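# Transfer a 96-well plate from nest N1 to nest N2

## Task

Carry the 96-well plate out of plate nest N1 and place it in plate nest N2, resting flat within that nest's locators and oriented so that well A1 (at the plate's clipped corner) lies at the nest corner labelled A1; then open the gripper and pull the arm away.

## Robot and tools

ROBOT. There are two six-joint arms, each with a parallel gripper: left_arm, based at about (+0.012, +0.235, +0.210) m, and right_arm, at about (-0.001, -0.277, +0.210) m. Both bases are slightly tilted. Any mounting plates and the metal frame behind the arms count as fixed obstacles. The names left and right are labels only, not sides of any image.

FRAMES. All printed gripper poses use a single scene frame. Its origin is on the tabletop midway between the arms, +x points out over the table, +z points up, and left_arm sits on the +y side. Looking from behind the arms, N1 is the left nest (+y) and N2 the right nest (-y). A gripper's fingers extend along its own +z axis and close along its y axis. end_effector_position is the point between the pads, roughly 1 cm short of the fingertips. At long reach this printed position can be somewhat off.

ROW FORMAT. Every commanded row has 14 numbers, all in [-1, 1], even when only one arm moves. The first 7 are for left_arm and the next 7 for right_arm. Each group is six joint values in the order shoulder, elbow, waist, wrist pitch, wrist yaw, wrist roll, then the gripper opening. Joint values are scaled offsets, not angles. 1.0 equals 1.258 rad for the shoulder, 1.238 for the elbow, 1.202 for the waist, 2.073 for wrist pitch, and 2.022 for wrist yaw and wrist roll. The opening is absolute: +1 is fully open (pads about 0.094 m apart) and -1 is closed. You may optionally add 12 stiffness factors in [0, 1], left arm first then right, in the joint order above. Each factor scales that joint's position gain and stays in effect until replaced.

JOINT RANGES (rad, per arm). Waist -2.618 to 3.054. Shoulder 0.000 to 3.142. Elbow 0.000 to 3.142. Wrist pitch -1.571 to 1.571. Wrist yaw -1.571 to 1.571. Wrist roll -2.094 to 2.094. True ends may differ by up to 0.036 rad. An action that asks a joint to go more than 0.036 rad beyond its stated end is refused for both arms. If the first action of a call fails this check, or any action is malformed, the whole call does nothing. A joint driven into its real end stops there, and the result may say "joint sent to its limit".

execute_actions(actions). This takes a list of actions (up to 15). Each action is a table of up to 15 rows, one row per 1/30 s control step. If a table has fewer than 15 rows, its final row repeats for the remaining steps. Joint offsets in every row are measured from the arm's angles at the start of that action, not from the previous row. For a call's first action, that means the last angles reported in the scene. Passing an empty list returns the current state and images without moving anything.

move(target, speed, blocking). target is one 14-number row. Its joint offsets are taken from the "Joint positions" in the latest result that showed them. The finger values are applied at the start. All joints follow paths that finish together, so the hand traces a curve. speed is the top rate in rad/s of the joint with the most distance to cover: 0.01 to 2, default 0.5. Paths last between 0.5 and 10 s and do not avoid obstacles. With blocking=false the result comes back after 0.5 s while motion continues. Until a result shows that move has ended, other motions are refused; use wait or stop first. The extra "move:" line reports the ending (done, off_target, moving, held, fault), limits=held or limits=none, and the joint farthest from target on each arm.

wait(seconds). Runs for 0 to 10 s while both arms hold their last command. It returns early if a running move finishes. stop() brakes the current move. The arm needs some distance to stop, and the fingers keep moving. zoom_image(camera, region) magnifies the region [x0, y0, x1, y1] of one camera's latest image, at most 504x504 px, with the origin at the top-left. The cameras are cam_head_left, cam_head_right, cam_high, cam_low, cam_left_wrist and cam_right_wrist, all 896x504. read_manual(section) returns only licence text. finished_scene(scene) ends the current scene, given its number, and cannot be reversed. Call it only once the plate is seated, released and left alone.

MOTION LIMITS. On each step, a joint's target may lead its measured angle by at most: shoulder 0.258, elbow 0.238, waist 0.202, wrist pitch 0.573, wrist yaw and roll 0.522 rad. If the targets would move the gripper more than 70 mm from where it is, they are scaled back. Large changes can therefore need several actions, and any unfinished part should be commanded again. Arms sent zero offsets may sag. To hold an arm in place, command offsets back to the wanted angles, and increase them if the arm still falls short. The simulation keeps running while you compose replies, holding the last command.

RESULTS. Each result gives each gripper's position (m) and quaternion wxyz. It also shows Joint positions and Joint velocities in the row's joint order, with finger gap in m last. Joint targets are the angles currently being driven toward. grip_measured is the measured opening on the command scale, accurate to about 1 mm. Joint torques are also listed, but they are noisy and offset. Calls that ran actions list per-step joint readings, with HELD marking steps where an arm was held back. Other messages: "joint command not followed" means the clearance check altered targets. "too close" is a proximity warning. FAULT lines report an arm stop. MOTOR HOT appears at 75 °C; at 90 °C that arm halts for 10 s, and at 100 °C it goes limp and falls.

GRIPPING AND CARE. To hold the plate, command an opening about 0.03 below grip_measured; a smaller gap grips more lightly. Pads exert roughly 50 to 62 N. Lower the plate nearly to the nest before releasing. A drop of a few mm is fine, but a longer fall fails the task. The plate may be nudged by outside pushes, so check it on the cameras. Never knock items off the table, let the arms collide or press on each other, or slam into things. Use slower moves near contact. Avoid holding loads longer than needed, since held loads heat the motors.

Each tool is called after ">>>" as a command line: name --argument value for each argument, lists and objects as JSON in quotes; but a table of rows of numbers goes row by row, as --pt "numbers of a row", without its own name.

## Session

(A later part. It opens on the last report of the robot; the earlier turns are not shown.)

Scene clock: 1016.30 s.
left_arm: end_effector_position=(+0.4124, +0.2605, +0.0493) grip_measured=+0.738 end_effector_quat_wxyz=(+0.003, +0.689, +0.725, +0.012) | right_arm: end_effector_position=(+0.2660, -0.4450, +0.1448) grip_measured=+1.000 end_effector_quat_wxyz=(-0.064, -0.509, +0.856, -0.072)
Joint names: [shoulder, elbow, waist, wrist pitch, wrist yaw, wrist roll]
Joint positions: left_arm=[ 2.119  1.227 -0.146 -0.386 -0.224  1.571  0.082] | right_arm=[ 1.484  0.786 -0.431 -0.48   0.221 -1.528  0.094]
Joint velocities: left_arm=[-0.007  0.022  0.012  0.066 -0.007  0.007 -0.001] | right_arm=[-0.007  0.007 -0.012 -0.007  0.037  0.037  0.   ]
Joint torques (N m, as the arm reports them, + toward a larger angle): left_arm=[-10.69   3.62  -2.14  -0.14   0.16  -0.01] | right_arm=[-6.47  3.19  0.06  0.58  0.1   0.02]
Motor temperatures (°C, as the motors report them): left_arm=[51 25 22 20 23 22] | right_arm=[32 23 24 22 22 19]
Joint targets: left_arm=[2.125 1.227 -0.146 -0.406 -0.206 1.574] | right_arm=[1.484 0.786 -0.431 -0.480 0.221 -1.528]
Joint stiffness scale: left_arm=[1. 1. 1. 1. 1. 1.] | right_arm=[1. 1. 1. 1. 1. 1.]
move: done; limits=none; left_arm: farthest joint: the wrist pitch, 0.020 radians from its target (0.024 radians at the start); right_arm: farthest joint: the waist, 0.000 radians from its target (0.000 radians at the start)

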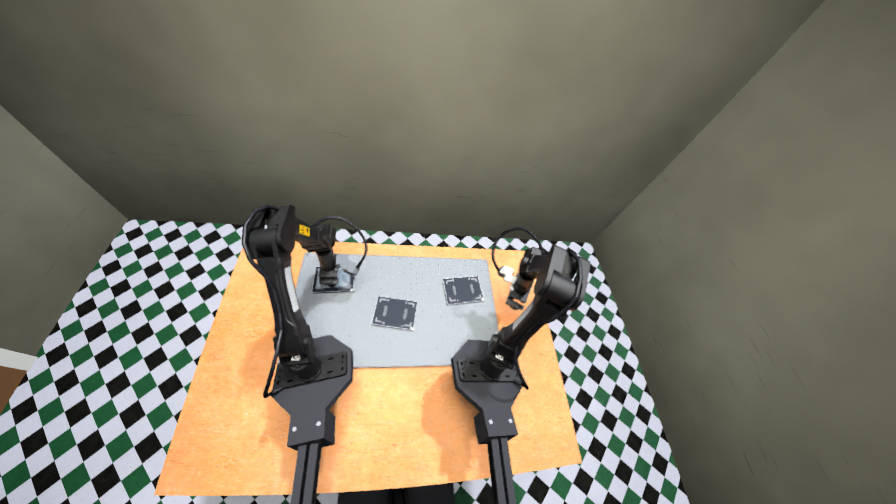

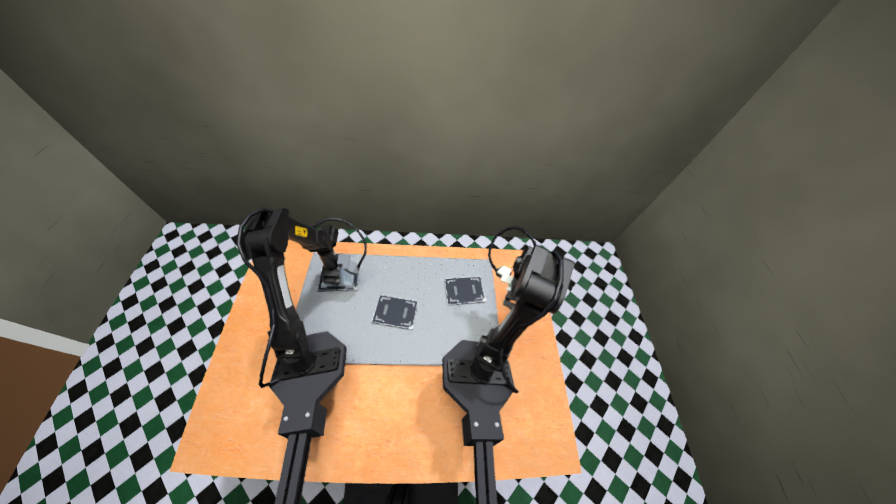

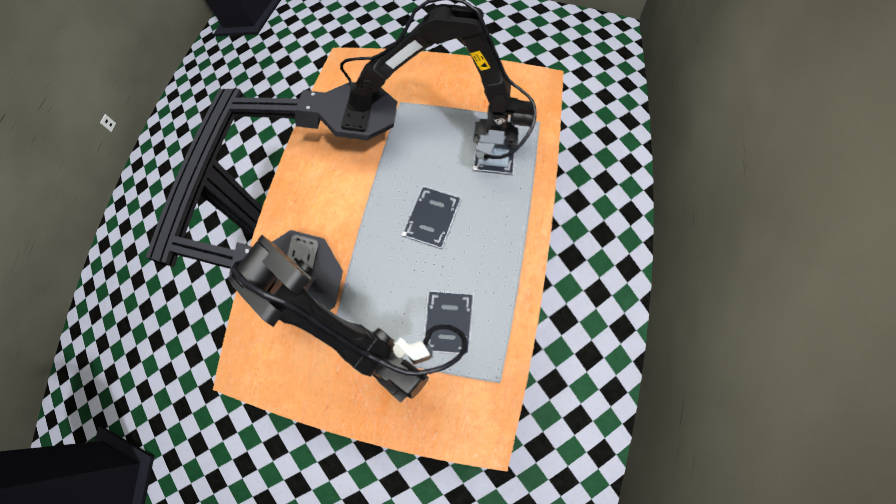

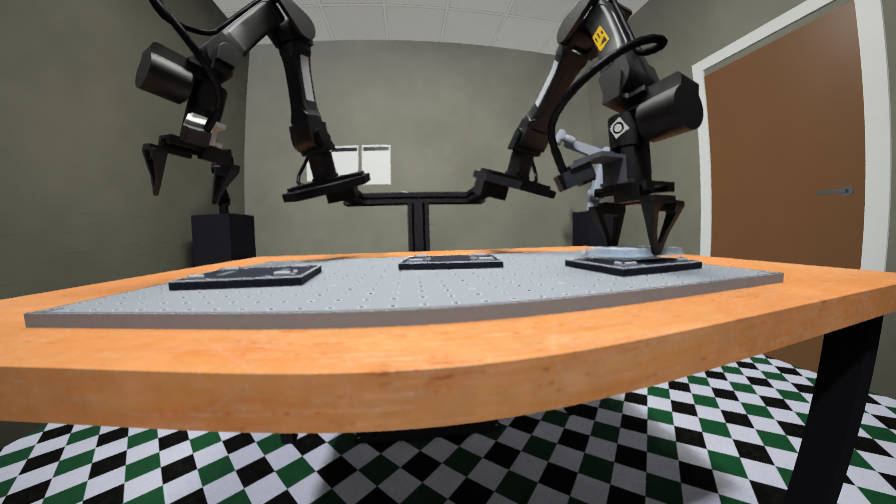

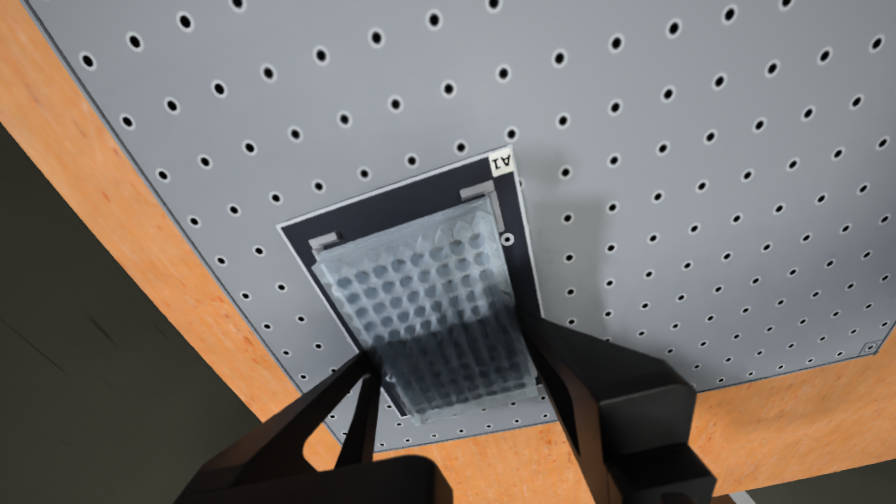

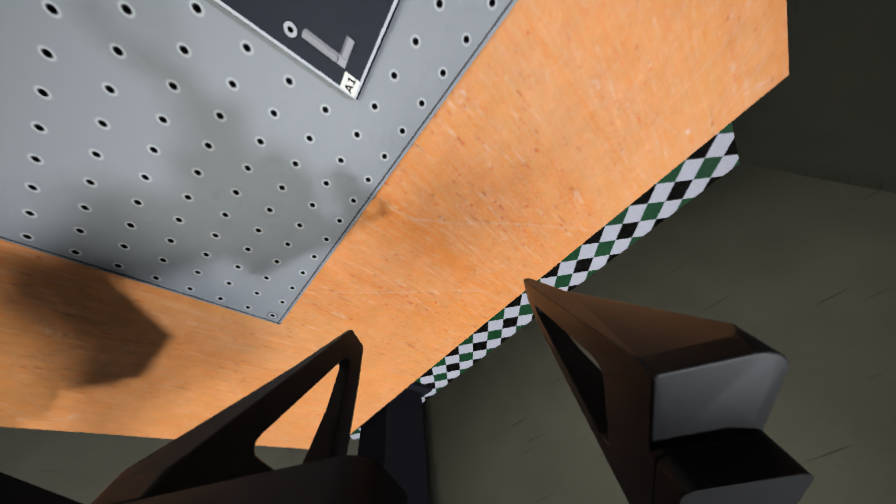

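>>> move --target '[0.0150,0,0,0.0078,0.009,0.0015,0.705,0,0,0,0,0,0,1]' --speed 0.015

>>> zoom_image --camera "cam_low" --region '[555,215,715,290]'

>>> zoom_image --camera "cam_left_wrist" --region '[280,120,580,340]'

Scene clock: 1041.27 s.
left_arm: end_effector_position=(+0.4142, +0.2599, +0.0462) grip_measured=+0.738 end_effector_quat_wxyz=(+0.006, +0.688, +0.725, +0.015) | right_arm: end_effector_position=(+0.2660, -0.4450, +0.1448) grip_measured=+1.000 end_effector_quat_wxyz=(-0.064, -0.509, +0.856, -0.072)
Joint names: [shoulder, elbow, waist, wrist pitch, wrist yaw, wrist roll]
Joint positions: left_arm=[ 2.128  1.227 -0.146 -0.368 -0.224  1.572  0.082] | right_arm=[ 1.484  0.786 -0.431 -0.48   0.221 -1.528  0.094]
Joint velocities: left_arm=[-0.007  0.007 -0.012  0.037 -0.037 -0.081  0.   ] | right_arm=[-0.012 -0.017 -0.007 -0.051 -0.037  0.037  0.   ]
Joint torques (N m, as the arm reports them, + toward a larger angle): left_arm=[-10.42   3.61  -2.11   0.05   0.16  -0.02] | right_arm=[-6.5   3.23  0.09  0.58  0.11  0.03]
Motor temperatures (°C, as the motors report them): left_arm=[48 25 22 20 23 22] | right_arm=[32 23 24 22 22 19]
Joint targets: left_arm=[2.138 1.227 -0.146 -0.369 -0.206 1.574] | right_arm=[1.484 0.786 -0.431 -0.480 0.221 -1.528]
Joint stiffness scale: left_arm=[1. 1. 1. 1. 1. 1.] | right_arm=[1. 1. 1. 1. 1. 1.]
move: done; limits=none; left_arm: farthest joint: the wrist yaw, 0.019 radians from its target (0.019 radians at the start); right_arm: farthest joint: the waist, 0.000 radians from its target (0.000 radians at the start)

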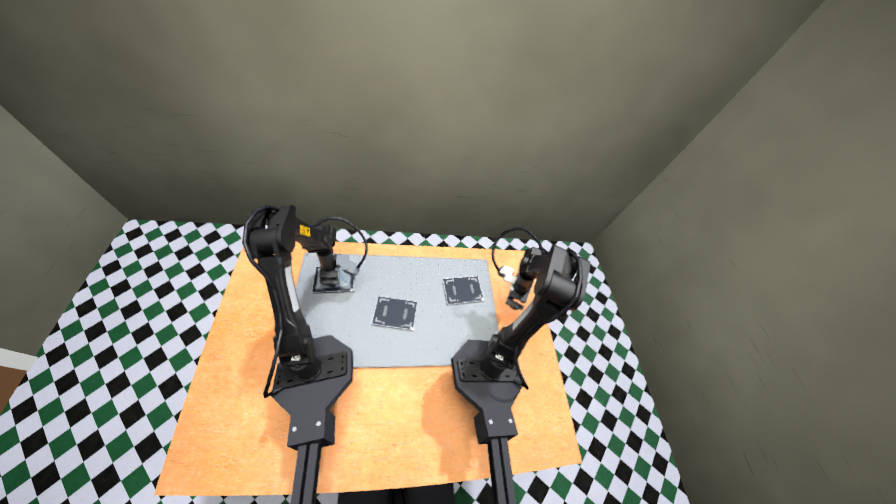

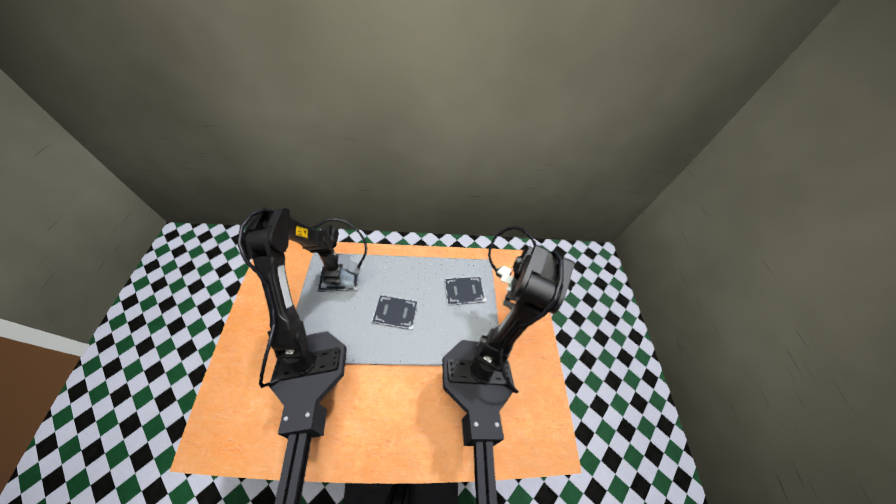

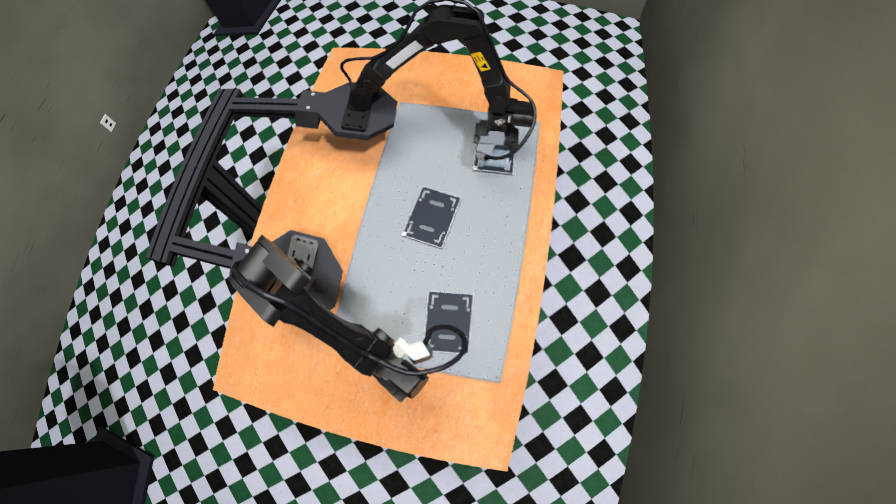

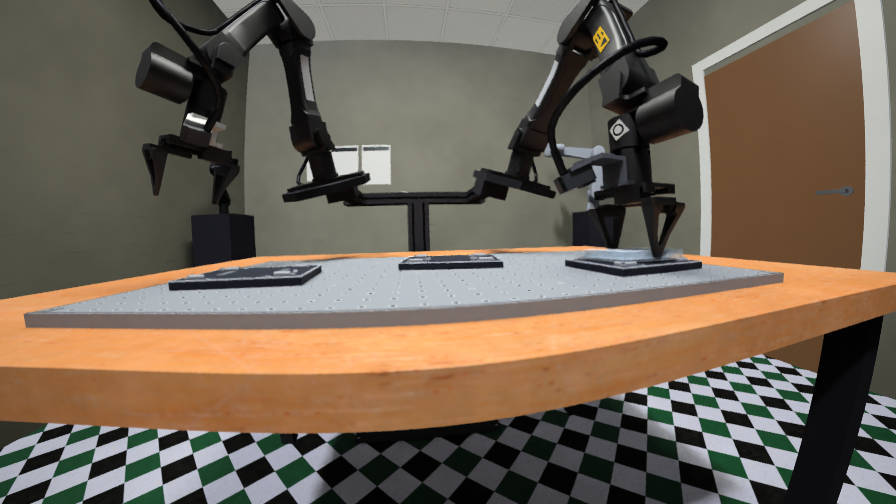

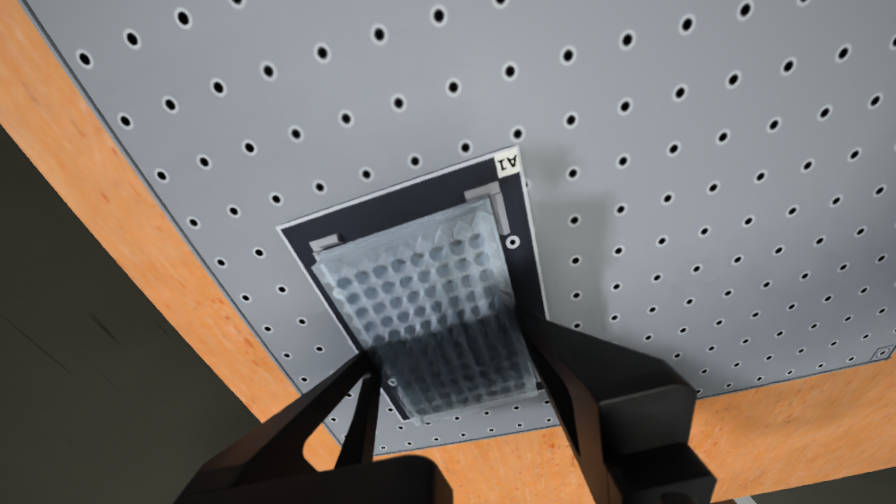

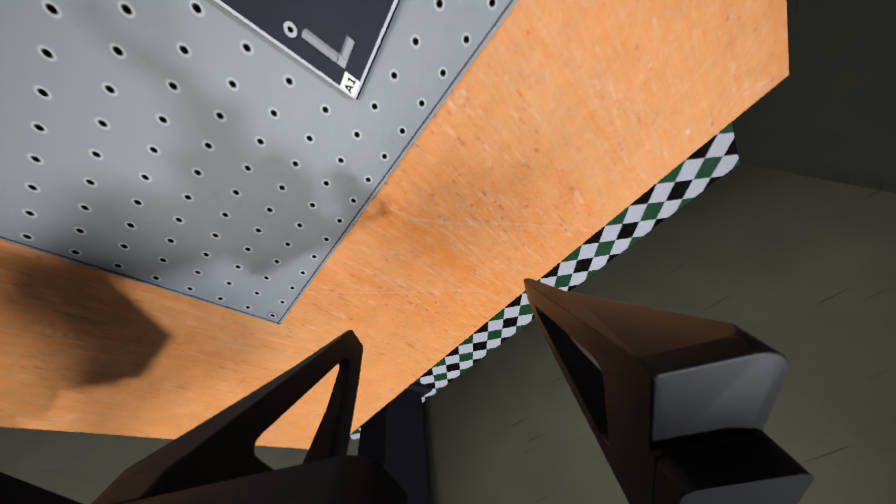

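Region (555, 215, 715, 290) of cam_low's 896x504 image, scaled by 3.150, with more detail than that image has; it fills the top 236 rows of this view, and the rest is white.

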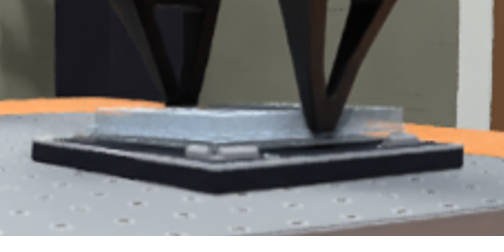

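Region (280, 120, 580, 340) of cam_left_wrist's 896x504 image, scaled by 1.680, with more detail than that image has; it fills the top 370 rows of this view, and the rest is white.

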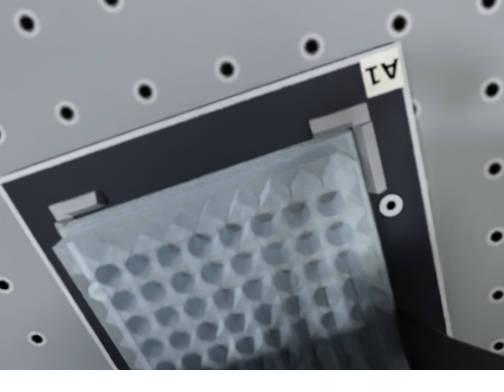

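>>> move --target '[0.0127,0,0,-0.003,0.009,0.0015,0.705,0,0,0,0,0,0,1]' --speed 0.01

>>> zoom_image --camera "cam_low" --region '[555,215,715,290]'

>>> zoom_image --camera "cam_left_wrist" --region '[280,120,580,340]'

Scene clock: 1050.90 s.
left_arm: end_effector_position=(+0.4142, +0.2599, +0.0462) grip_measured=+0.738 end_effector_quat_wxyz=(+0.006, +0.688, +0.725, +0.015) | right_arm: end_effector_position=(+0.2660, -0.4450, +0.1448) grip_measured=+1.000 end_effector_quat_wxyz=(-0.064, -0.509, +0.856, -0.072)
Joint names: [shoulder, elbow, waist, wrist pitch, wrist yaw, wrist roll]
Joint positions: left_arm=[ 2.128  1.227 -0.146 -0.368 -0.224  1.572  0.082] | right_arm=[ 1.484  0.786 -0.431 -0.48   0.221 -1.528  0.094]
Joint velocities: left_arm=[ 0.002 -0.012 -0.012 -0.022 -0.037 -0.007 -0.001] | right_arm=[ 0.002  0.002 -0.007 -0.051  0.007 -0.066  0.   ]
Joint torques (N m, as the arm reports them, + toward a larger angle): left_arm=[-9.89  3.61 -2.13  0.    0.16 -0.01] | right_arm=[-6.52  3.18  0.1   0.58  0.11  0.02]
Motor temperatures (°C, as the motors report them): left_arm=[48 25 22 20 23 22] | right_arm=[32 23 23 22 22 19]
Joint targets: left_arm=[2.144 1.227 -0.146 -0.375 -0.206 1.575] | right_arm=[1.484 0.786 -0.431 -0.480 0.221 -1.528]
Joint stiffness scale: left_arm=[1. 1. 1. 1. 1. 1.] | right_arm=[1. 1. 1. 1. 1. 1.]
move: done; limits=none; left_arm: farthest joint: the wrist yaw, 0.019 radians from its target (0.019 radians at the start); right_arm: farthest joint: the waist, 0.000 radians from its target (0.000 radians at the start)

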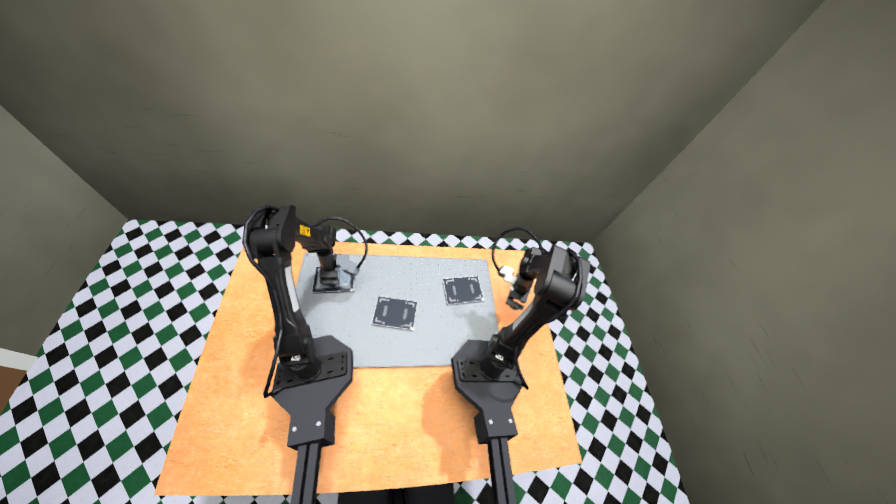

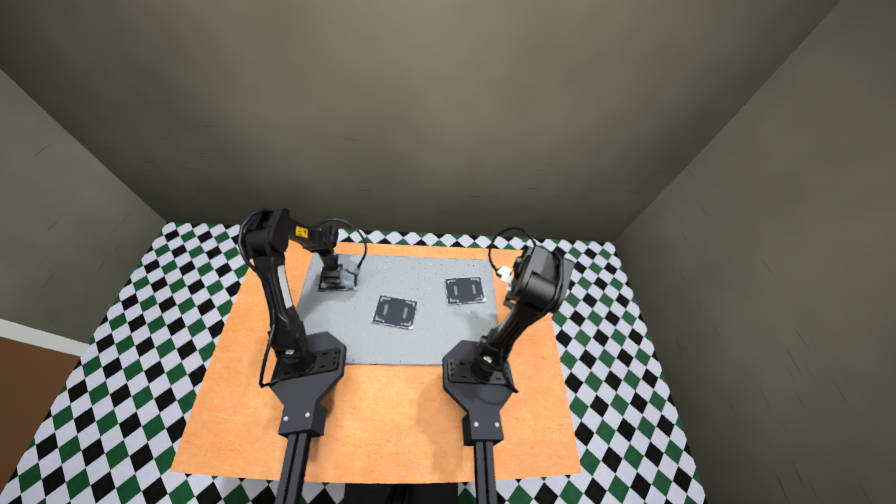

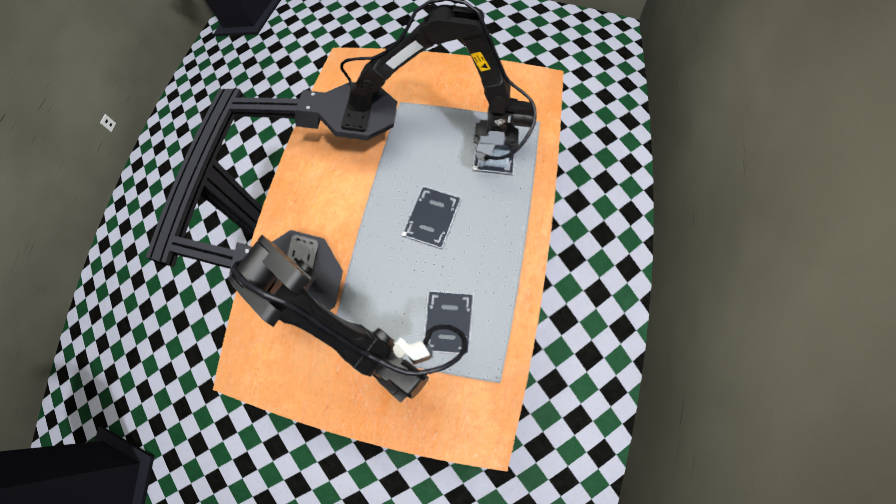

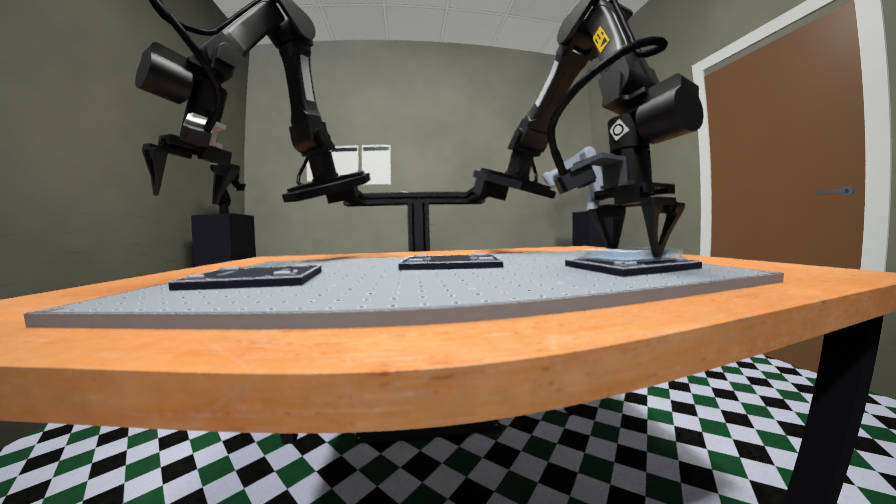

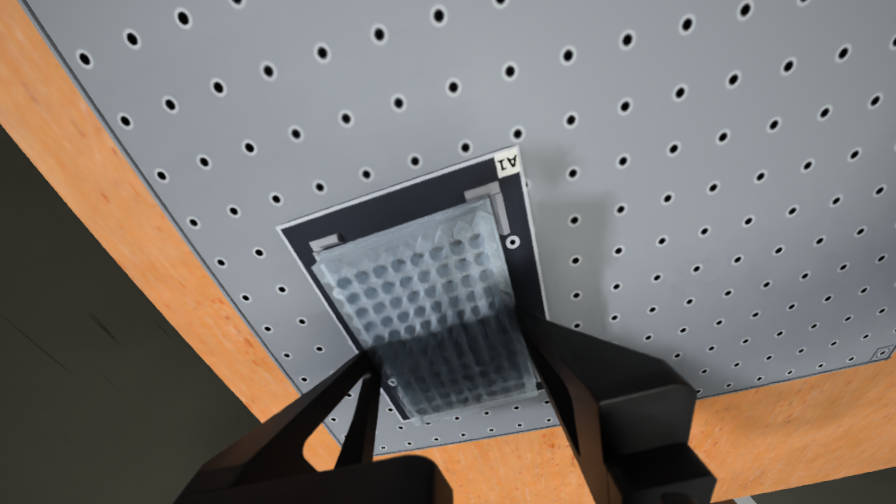

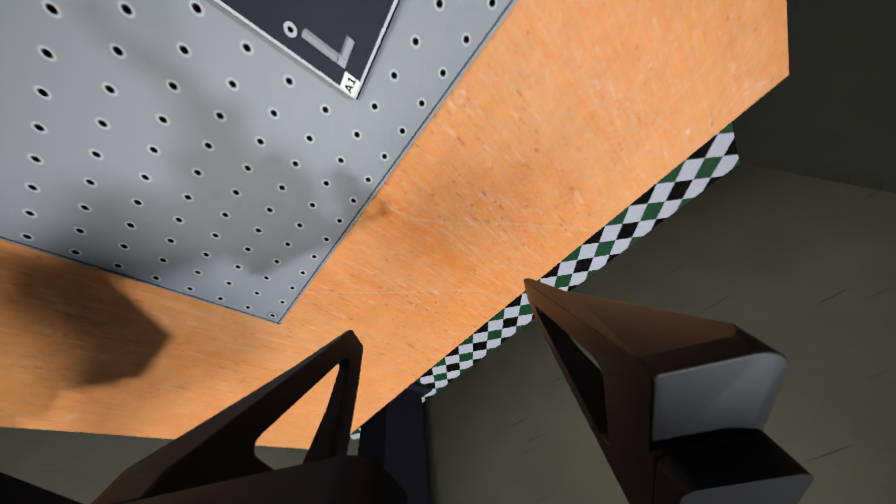

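Region (555, 215, 715, 290) of cam_low's 896x504 image, scaled by 3.150, with more detail than that image has; it fills the top 236 rows of this view, and the rest is white.

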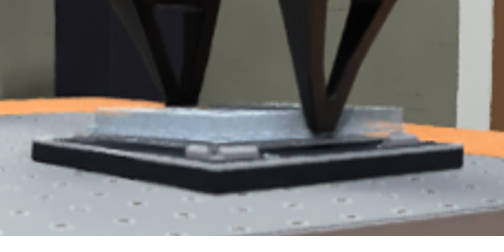

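Region (280, 120, 580, 340) of cam_left_wrist's 896x504 image, scaled by 1.680, with more detail than that image has; it fills the top 370 rows of this view, and the rest is white.

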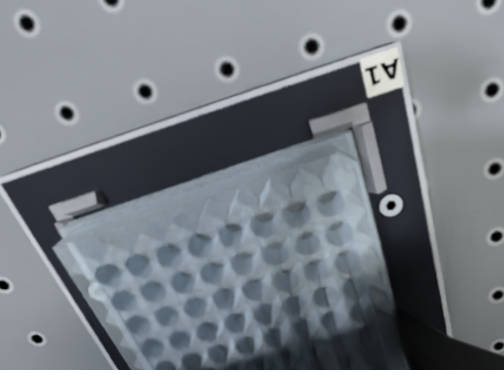

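>>> move --target '[0.002,0,0,-0.013,0.009,0.0015,0.705,0,0,0,0,0,0,1]' --speed 0.015

>>> zoom_image --camera "cam_left_wrist" --region '[280,120,580,340]'

Scene clock: 1058.53 s.
left_arm: end_effector_position=(+0.4142, +0.2599, +0.0462) grip_measured=+0.738 end_effector_quat_wxyz=(+0.006, +0.688, +0.725, +0.015) | right_arm: end_effector_position=(+0.2660, -0.4450, +0.1448) grip_measured=+1.000 end_effector_quat_wxyz=(-0.064, -0.509, +0.856, -0.072)
Joint names: [shoulder, elbow, waist, wrist pitch, wrist yaw, wrist roll]
Joint positions: left_arm=[ 2.128  1.227 -0.146 -0.368 -0.224  1.572  0.082] | right_arm=[ 1.484  0.786 -0.431 -0.48   0.221 -1.528  0.094]
Joint velocities: left_arm=[ 0.012 -0.002  0.002 -0.037 -0.007  0.007  0.002] | right_arm=[-0.007 -0.007 -0.002  0.007  0.022 -0.007  0.   ]
Joint torques (N m, as the arm reports them, + toward a larger angle): left_arm=[-11.01   3.61  -2.12  -0.2    0.16  -0.01] | right_arm=[-6.46  3.2   0.08  0.59  0.11  0.02]
Motor temperatures (°C, as the motors report them): left_arm=[48 25 22 20 23 22] | right_arm=[32 23 23 22 22 19]
Joint targets: left_arm=[2.130 1.227 -0.146 -0.395 -0.206 1.575] | right_arm=[1.484 0.786 -0.431 -0.480 0.221 -1.528]
Joint stiffness scale: left_arm=[1. 1. 1. 1. 1. 1.] | right_arm=[1. 1. 1. 1. 1. 1.]
move: off_target (left_arm); limits=none; left_arm: farthest joint: the wrist pitch, 0.026 radians from its target (0.026 radians at the start); right_arm: farthest joint: the waist, 0.000 radians from its target (0.000 radians at the start)

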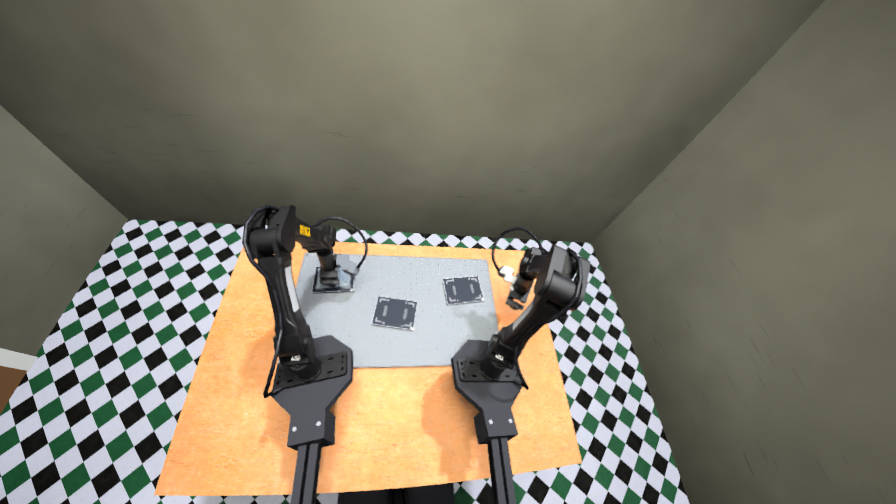

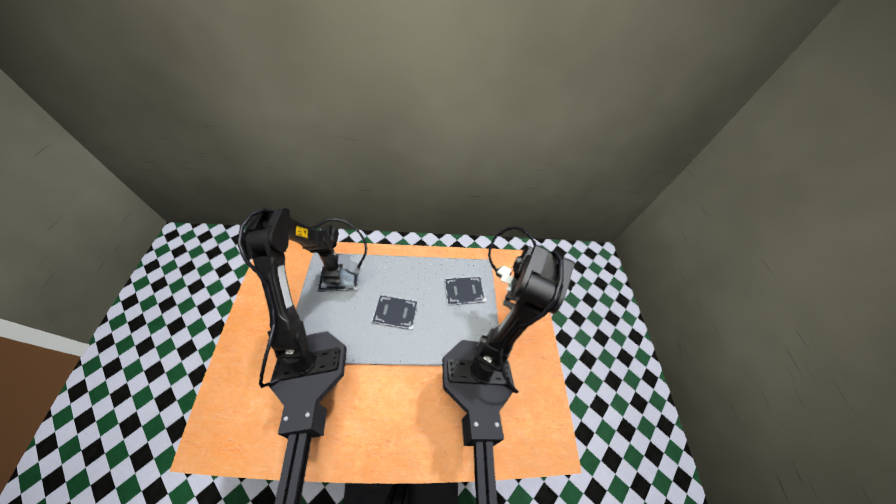

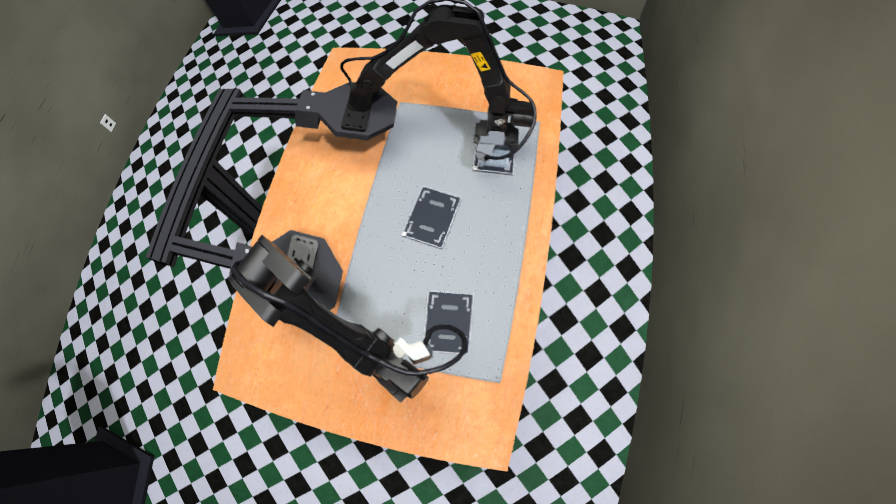

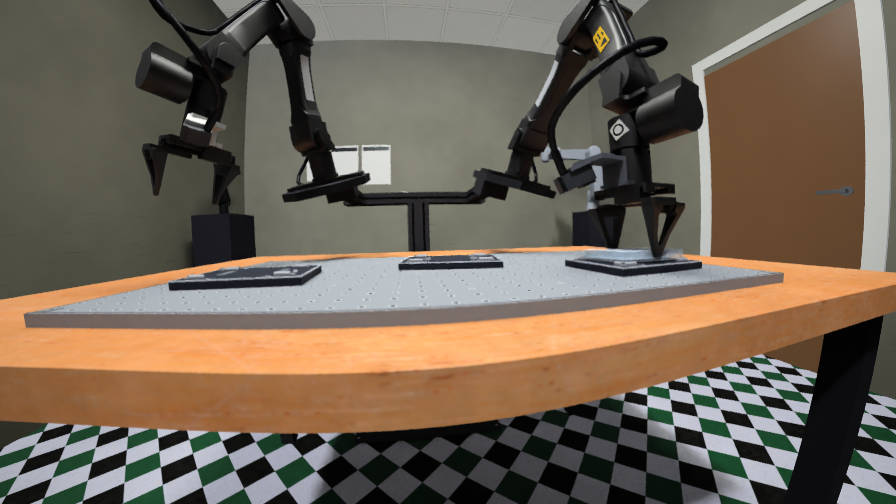

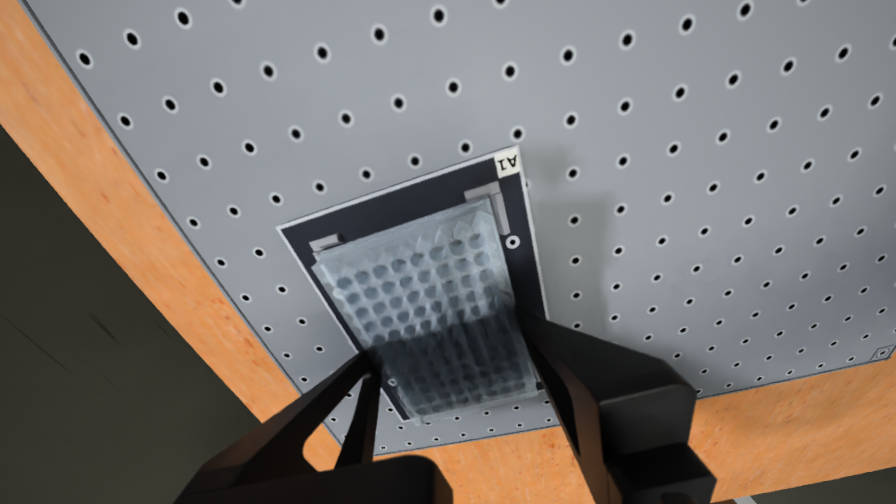

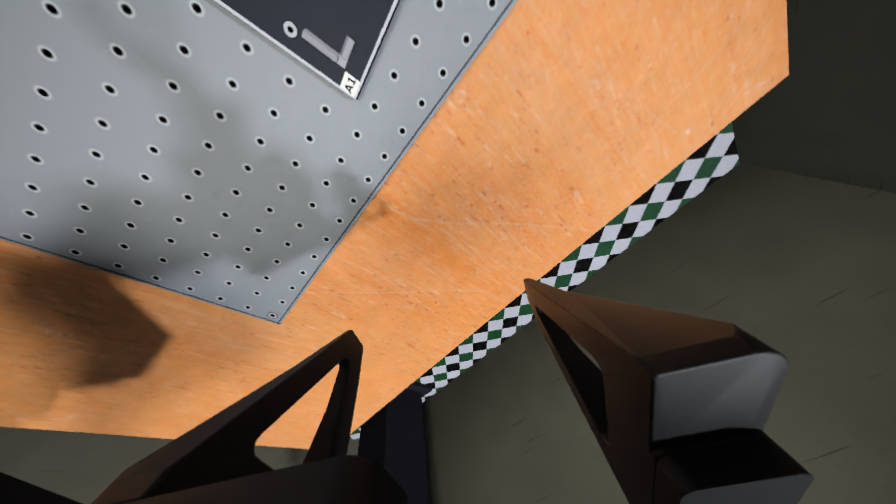

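Region (280, 120, 580, 340) of cam_left_wrist's 896x504 image, scaled by 1.680, with more detail than that image has; it fills the top 370 rows of this view, and the rest is white.

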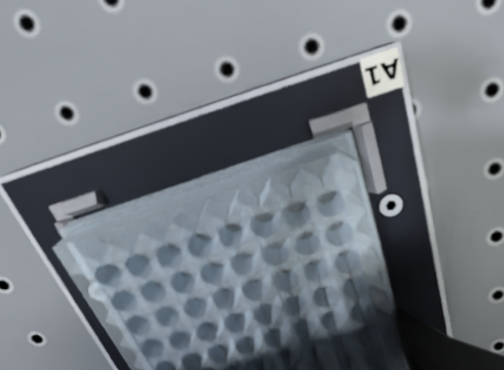

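>>> move --target '[-0.0255,0,0,-0.0164,0.009,0.0015,0.705,0,0,0,0,0,0,1]' --speed 0.02

>>> zoom_image --camera "cam_left_wrist" --region '[280,120,580,340]'

Scene clock: 1079.50 s.
left_arm: end_effector_position=(+0.4140, +0.2599, +0.0462) grip_measured=+0.738 end_effector_quat_wxyz=(+0.006, +0.689, +0.725, +0.014) | right_arm: end_effector_position=(+0.2660, -0.4450, +0.1448) grip_measured=+1.000 end_effector_quat_wxyz=(-0.064, -0.509, +0.856, -0.072)
Joint names: [shoulder, elbow, waist, wrist pitch, wrist yaw, wrist roll]
Joint positions: left_arm=[ 2.128  1.227 -0.146 -0.369 -0.224  1.572  0.082] | right_arm=[ 1.484  0.786 -0.431 -0.48   0.221 -1.528  0.094]
Joint velocities: left_arm=[-0.002 -0.007  0.002  0.007  0.022  0.007  0.   ] | right_arm=[-0.022  0.002  0.002  0.037 -0.022 -0.022  0.   ]
Joint torques (N m, as the arm reports them, + toward a larger angle): left_arm=[-13.88   3.61  -2.12  -0.25   0.16  -0.01] | right_arm=[-6.5   3.19  0.12  0.59  0.1   0.02]
Motor temperatures (°C, as the motors report them): left_arm=[48 25 22 20 23 22] | right_arm=[32 23 23 22 22 19]
Joint targets: left_arm=[2.096 1.227 -0.146 -0.403 -0.206 1.575] | right_arm=[1.484 0.786 -0.431 -0.480 0.221 -1.528]
Joint stiffness scale: left_arm=[1. 1. 1. 1. 1. 1.] | right_arm=[1. 1. 1. 1. 1. 1.]
move: off_target (left_arm); limits=none; left_arm: farthest joint: the wrist pitch, 0.033 radians from its target (0.034 radians at the start); right_arm: farthest joint: the waist, 0.000 radians from its target (0.000 radians at the start)

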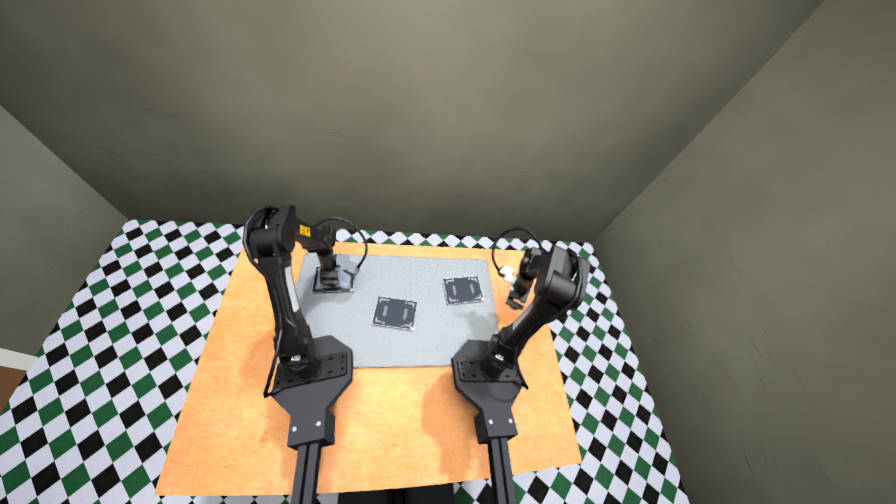

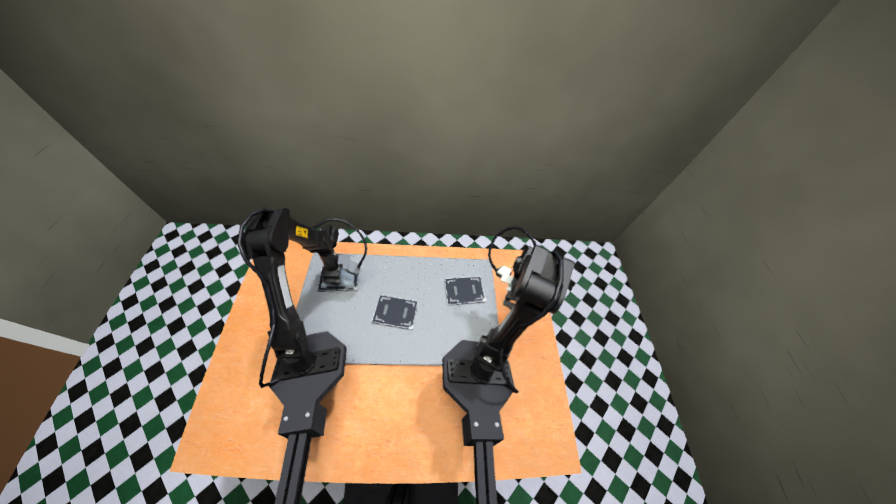

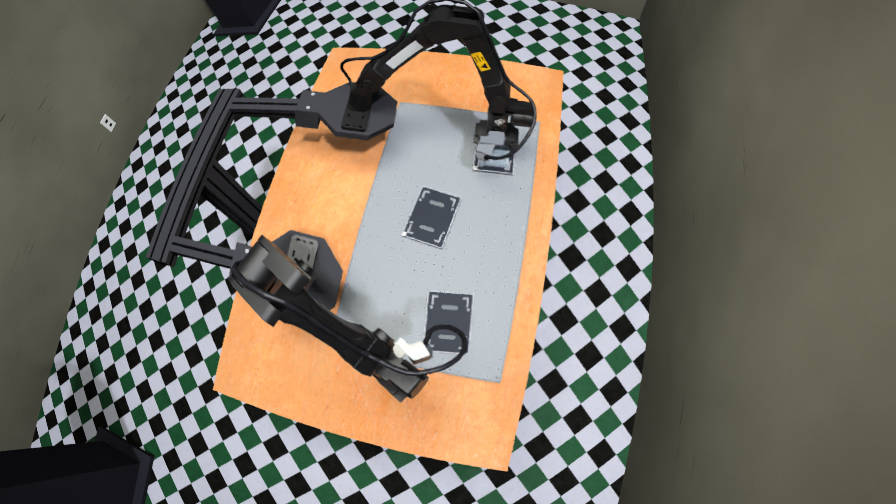

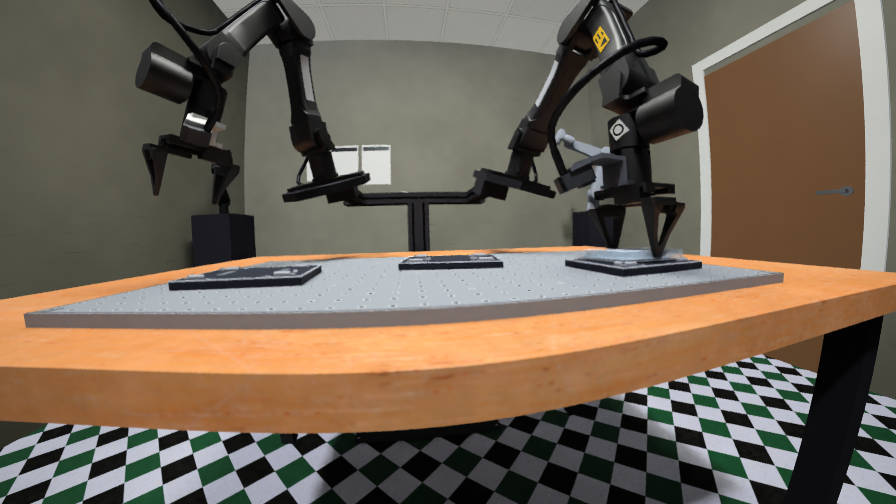

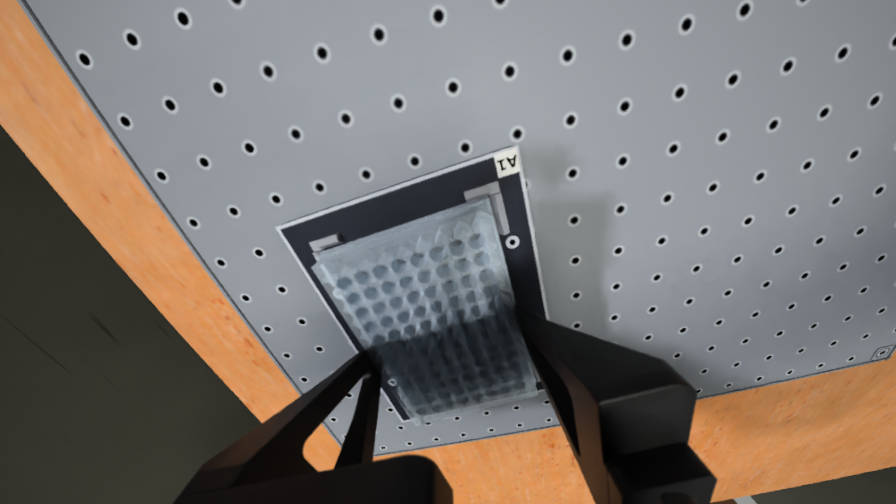

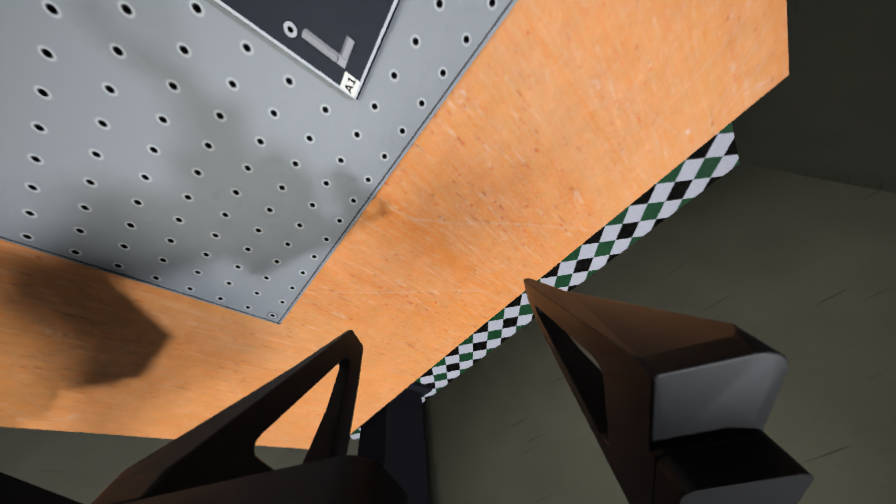

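Region (280, 120, 580, 340) of cam_left_wrist's 896x504 image, scaled by 1.680, with more detail than that image has; it fills the top 370 rows of this view, and the rest is white.

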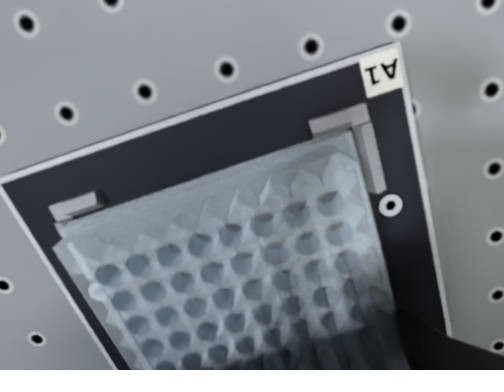

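>>> zoom_image --camera "cam_low" --region '[575,235,705,285]'

>>> zoom_image --camera "cam_high" --region '[455,120,545,190]'

>>> zoom_image --camera "cam_left_wrist" --region '[340,300,600,460]'

Region (575, 235, 705, 285) of cam_low's 896x504 image, scaled by 3.877, with more detail than that image has; it fills the top 194 rows of this view, and the rest is white.

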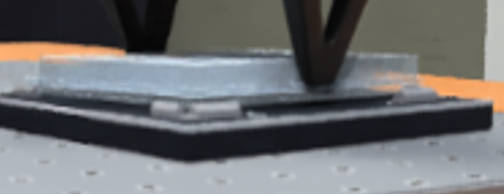

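Region (455, 120, 545, 190) of cam_high's 896x504 image, scaled by 5.600, with more detail than that image has.

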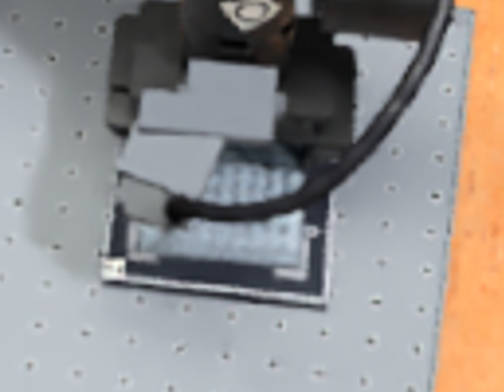

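Region (340, 300, 600, 460) of cam_left_wrist's 896x504 image, scaled by 1.938, with more detail than that image has; it fills the top 310 rows of this view, and the rest is white.

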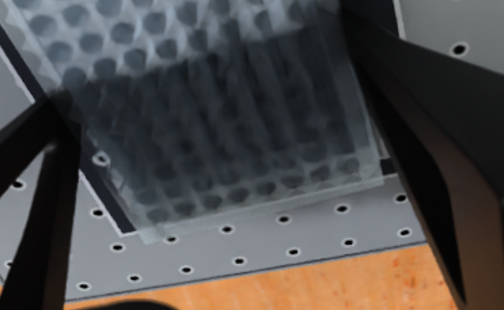

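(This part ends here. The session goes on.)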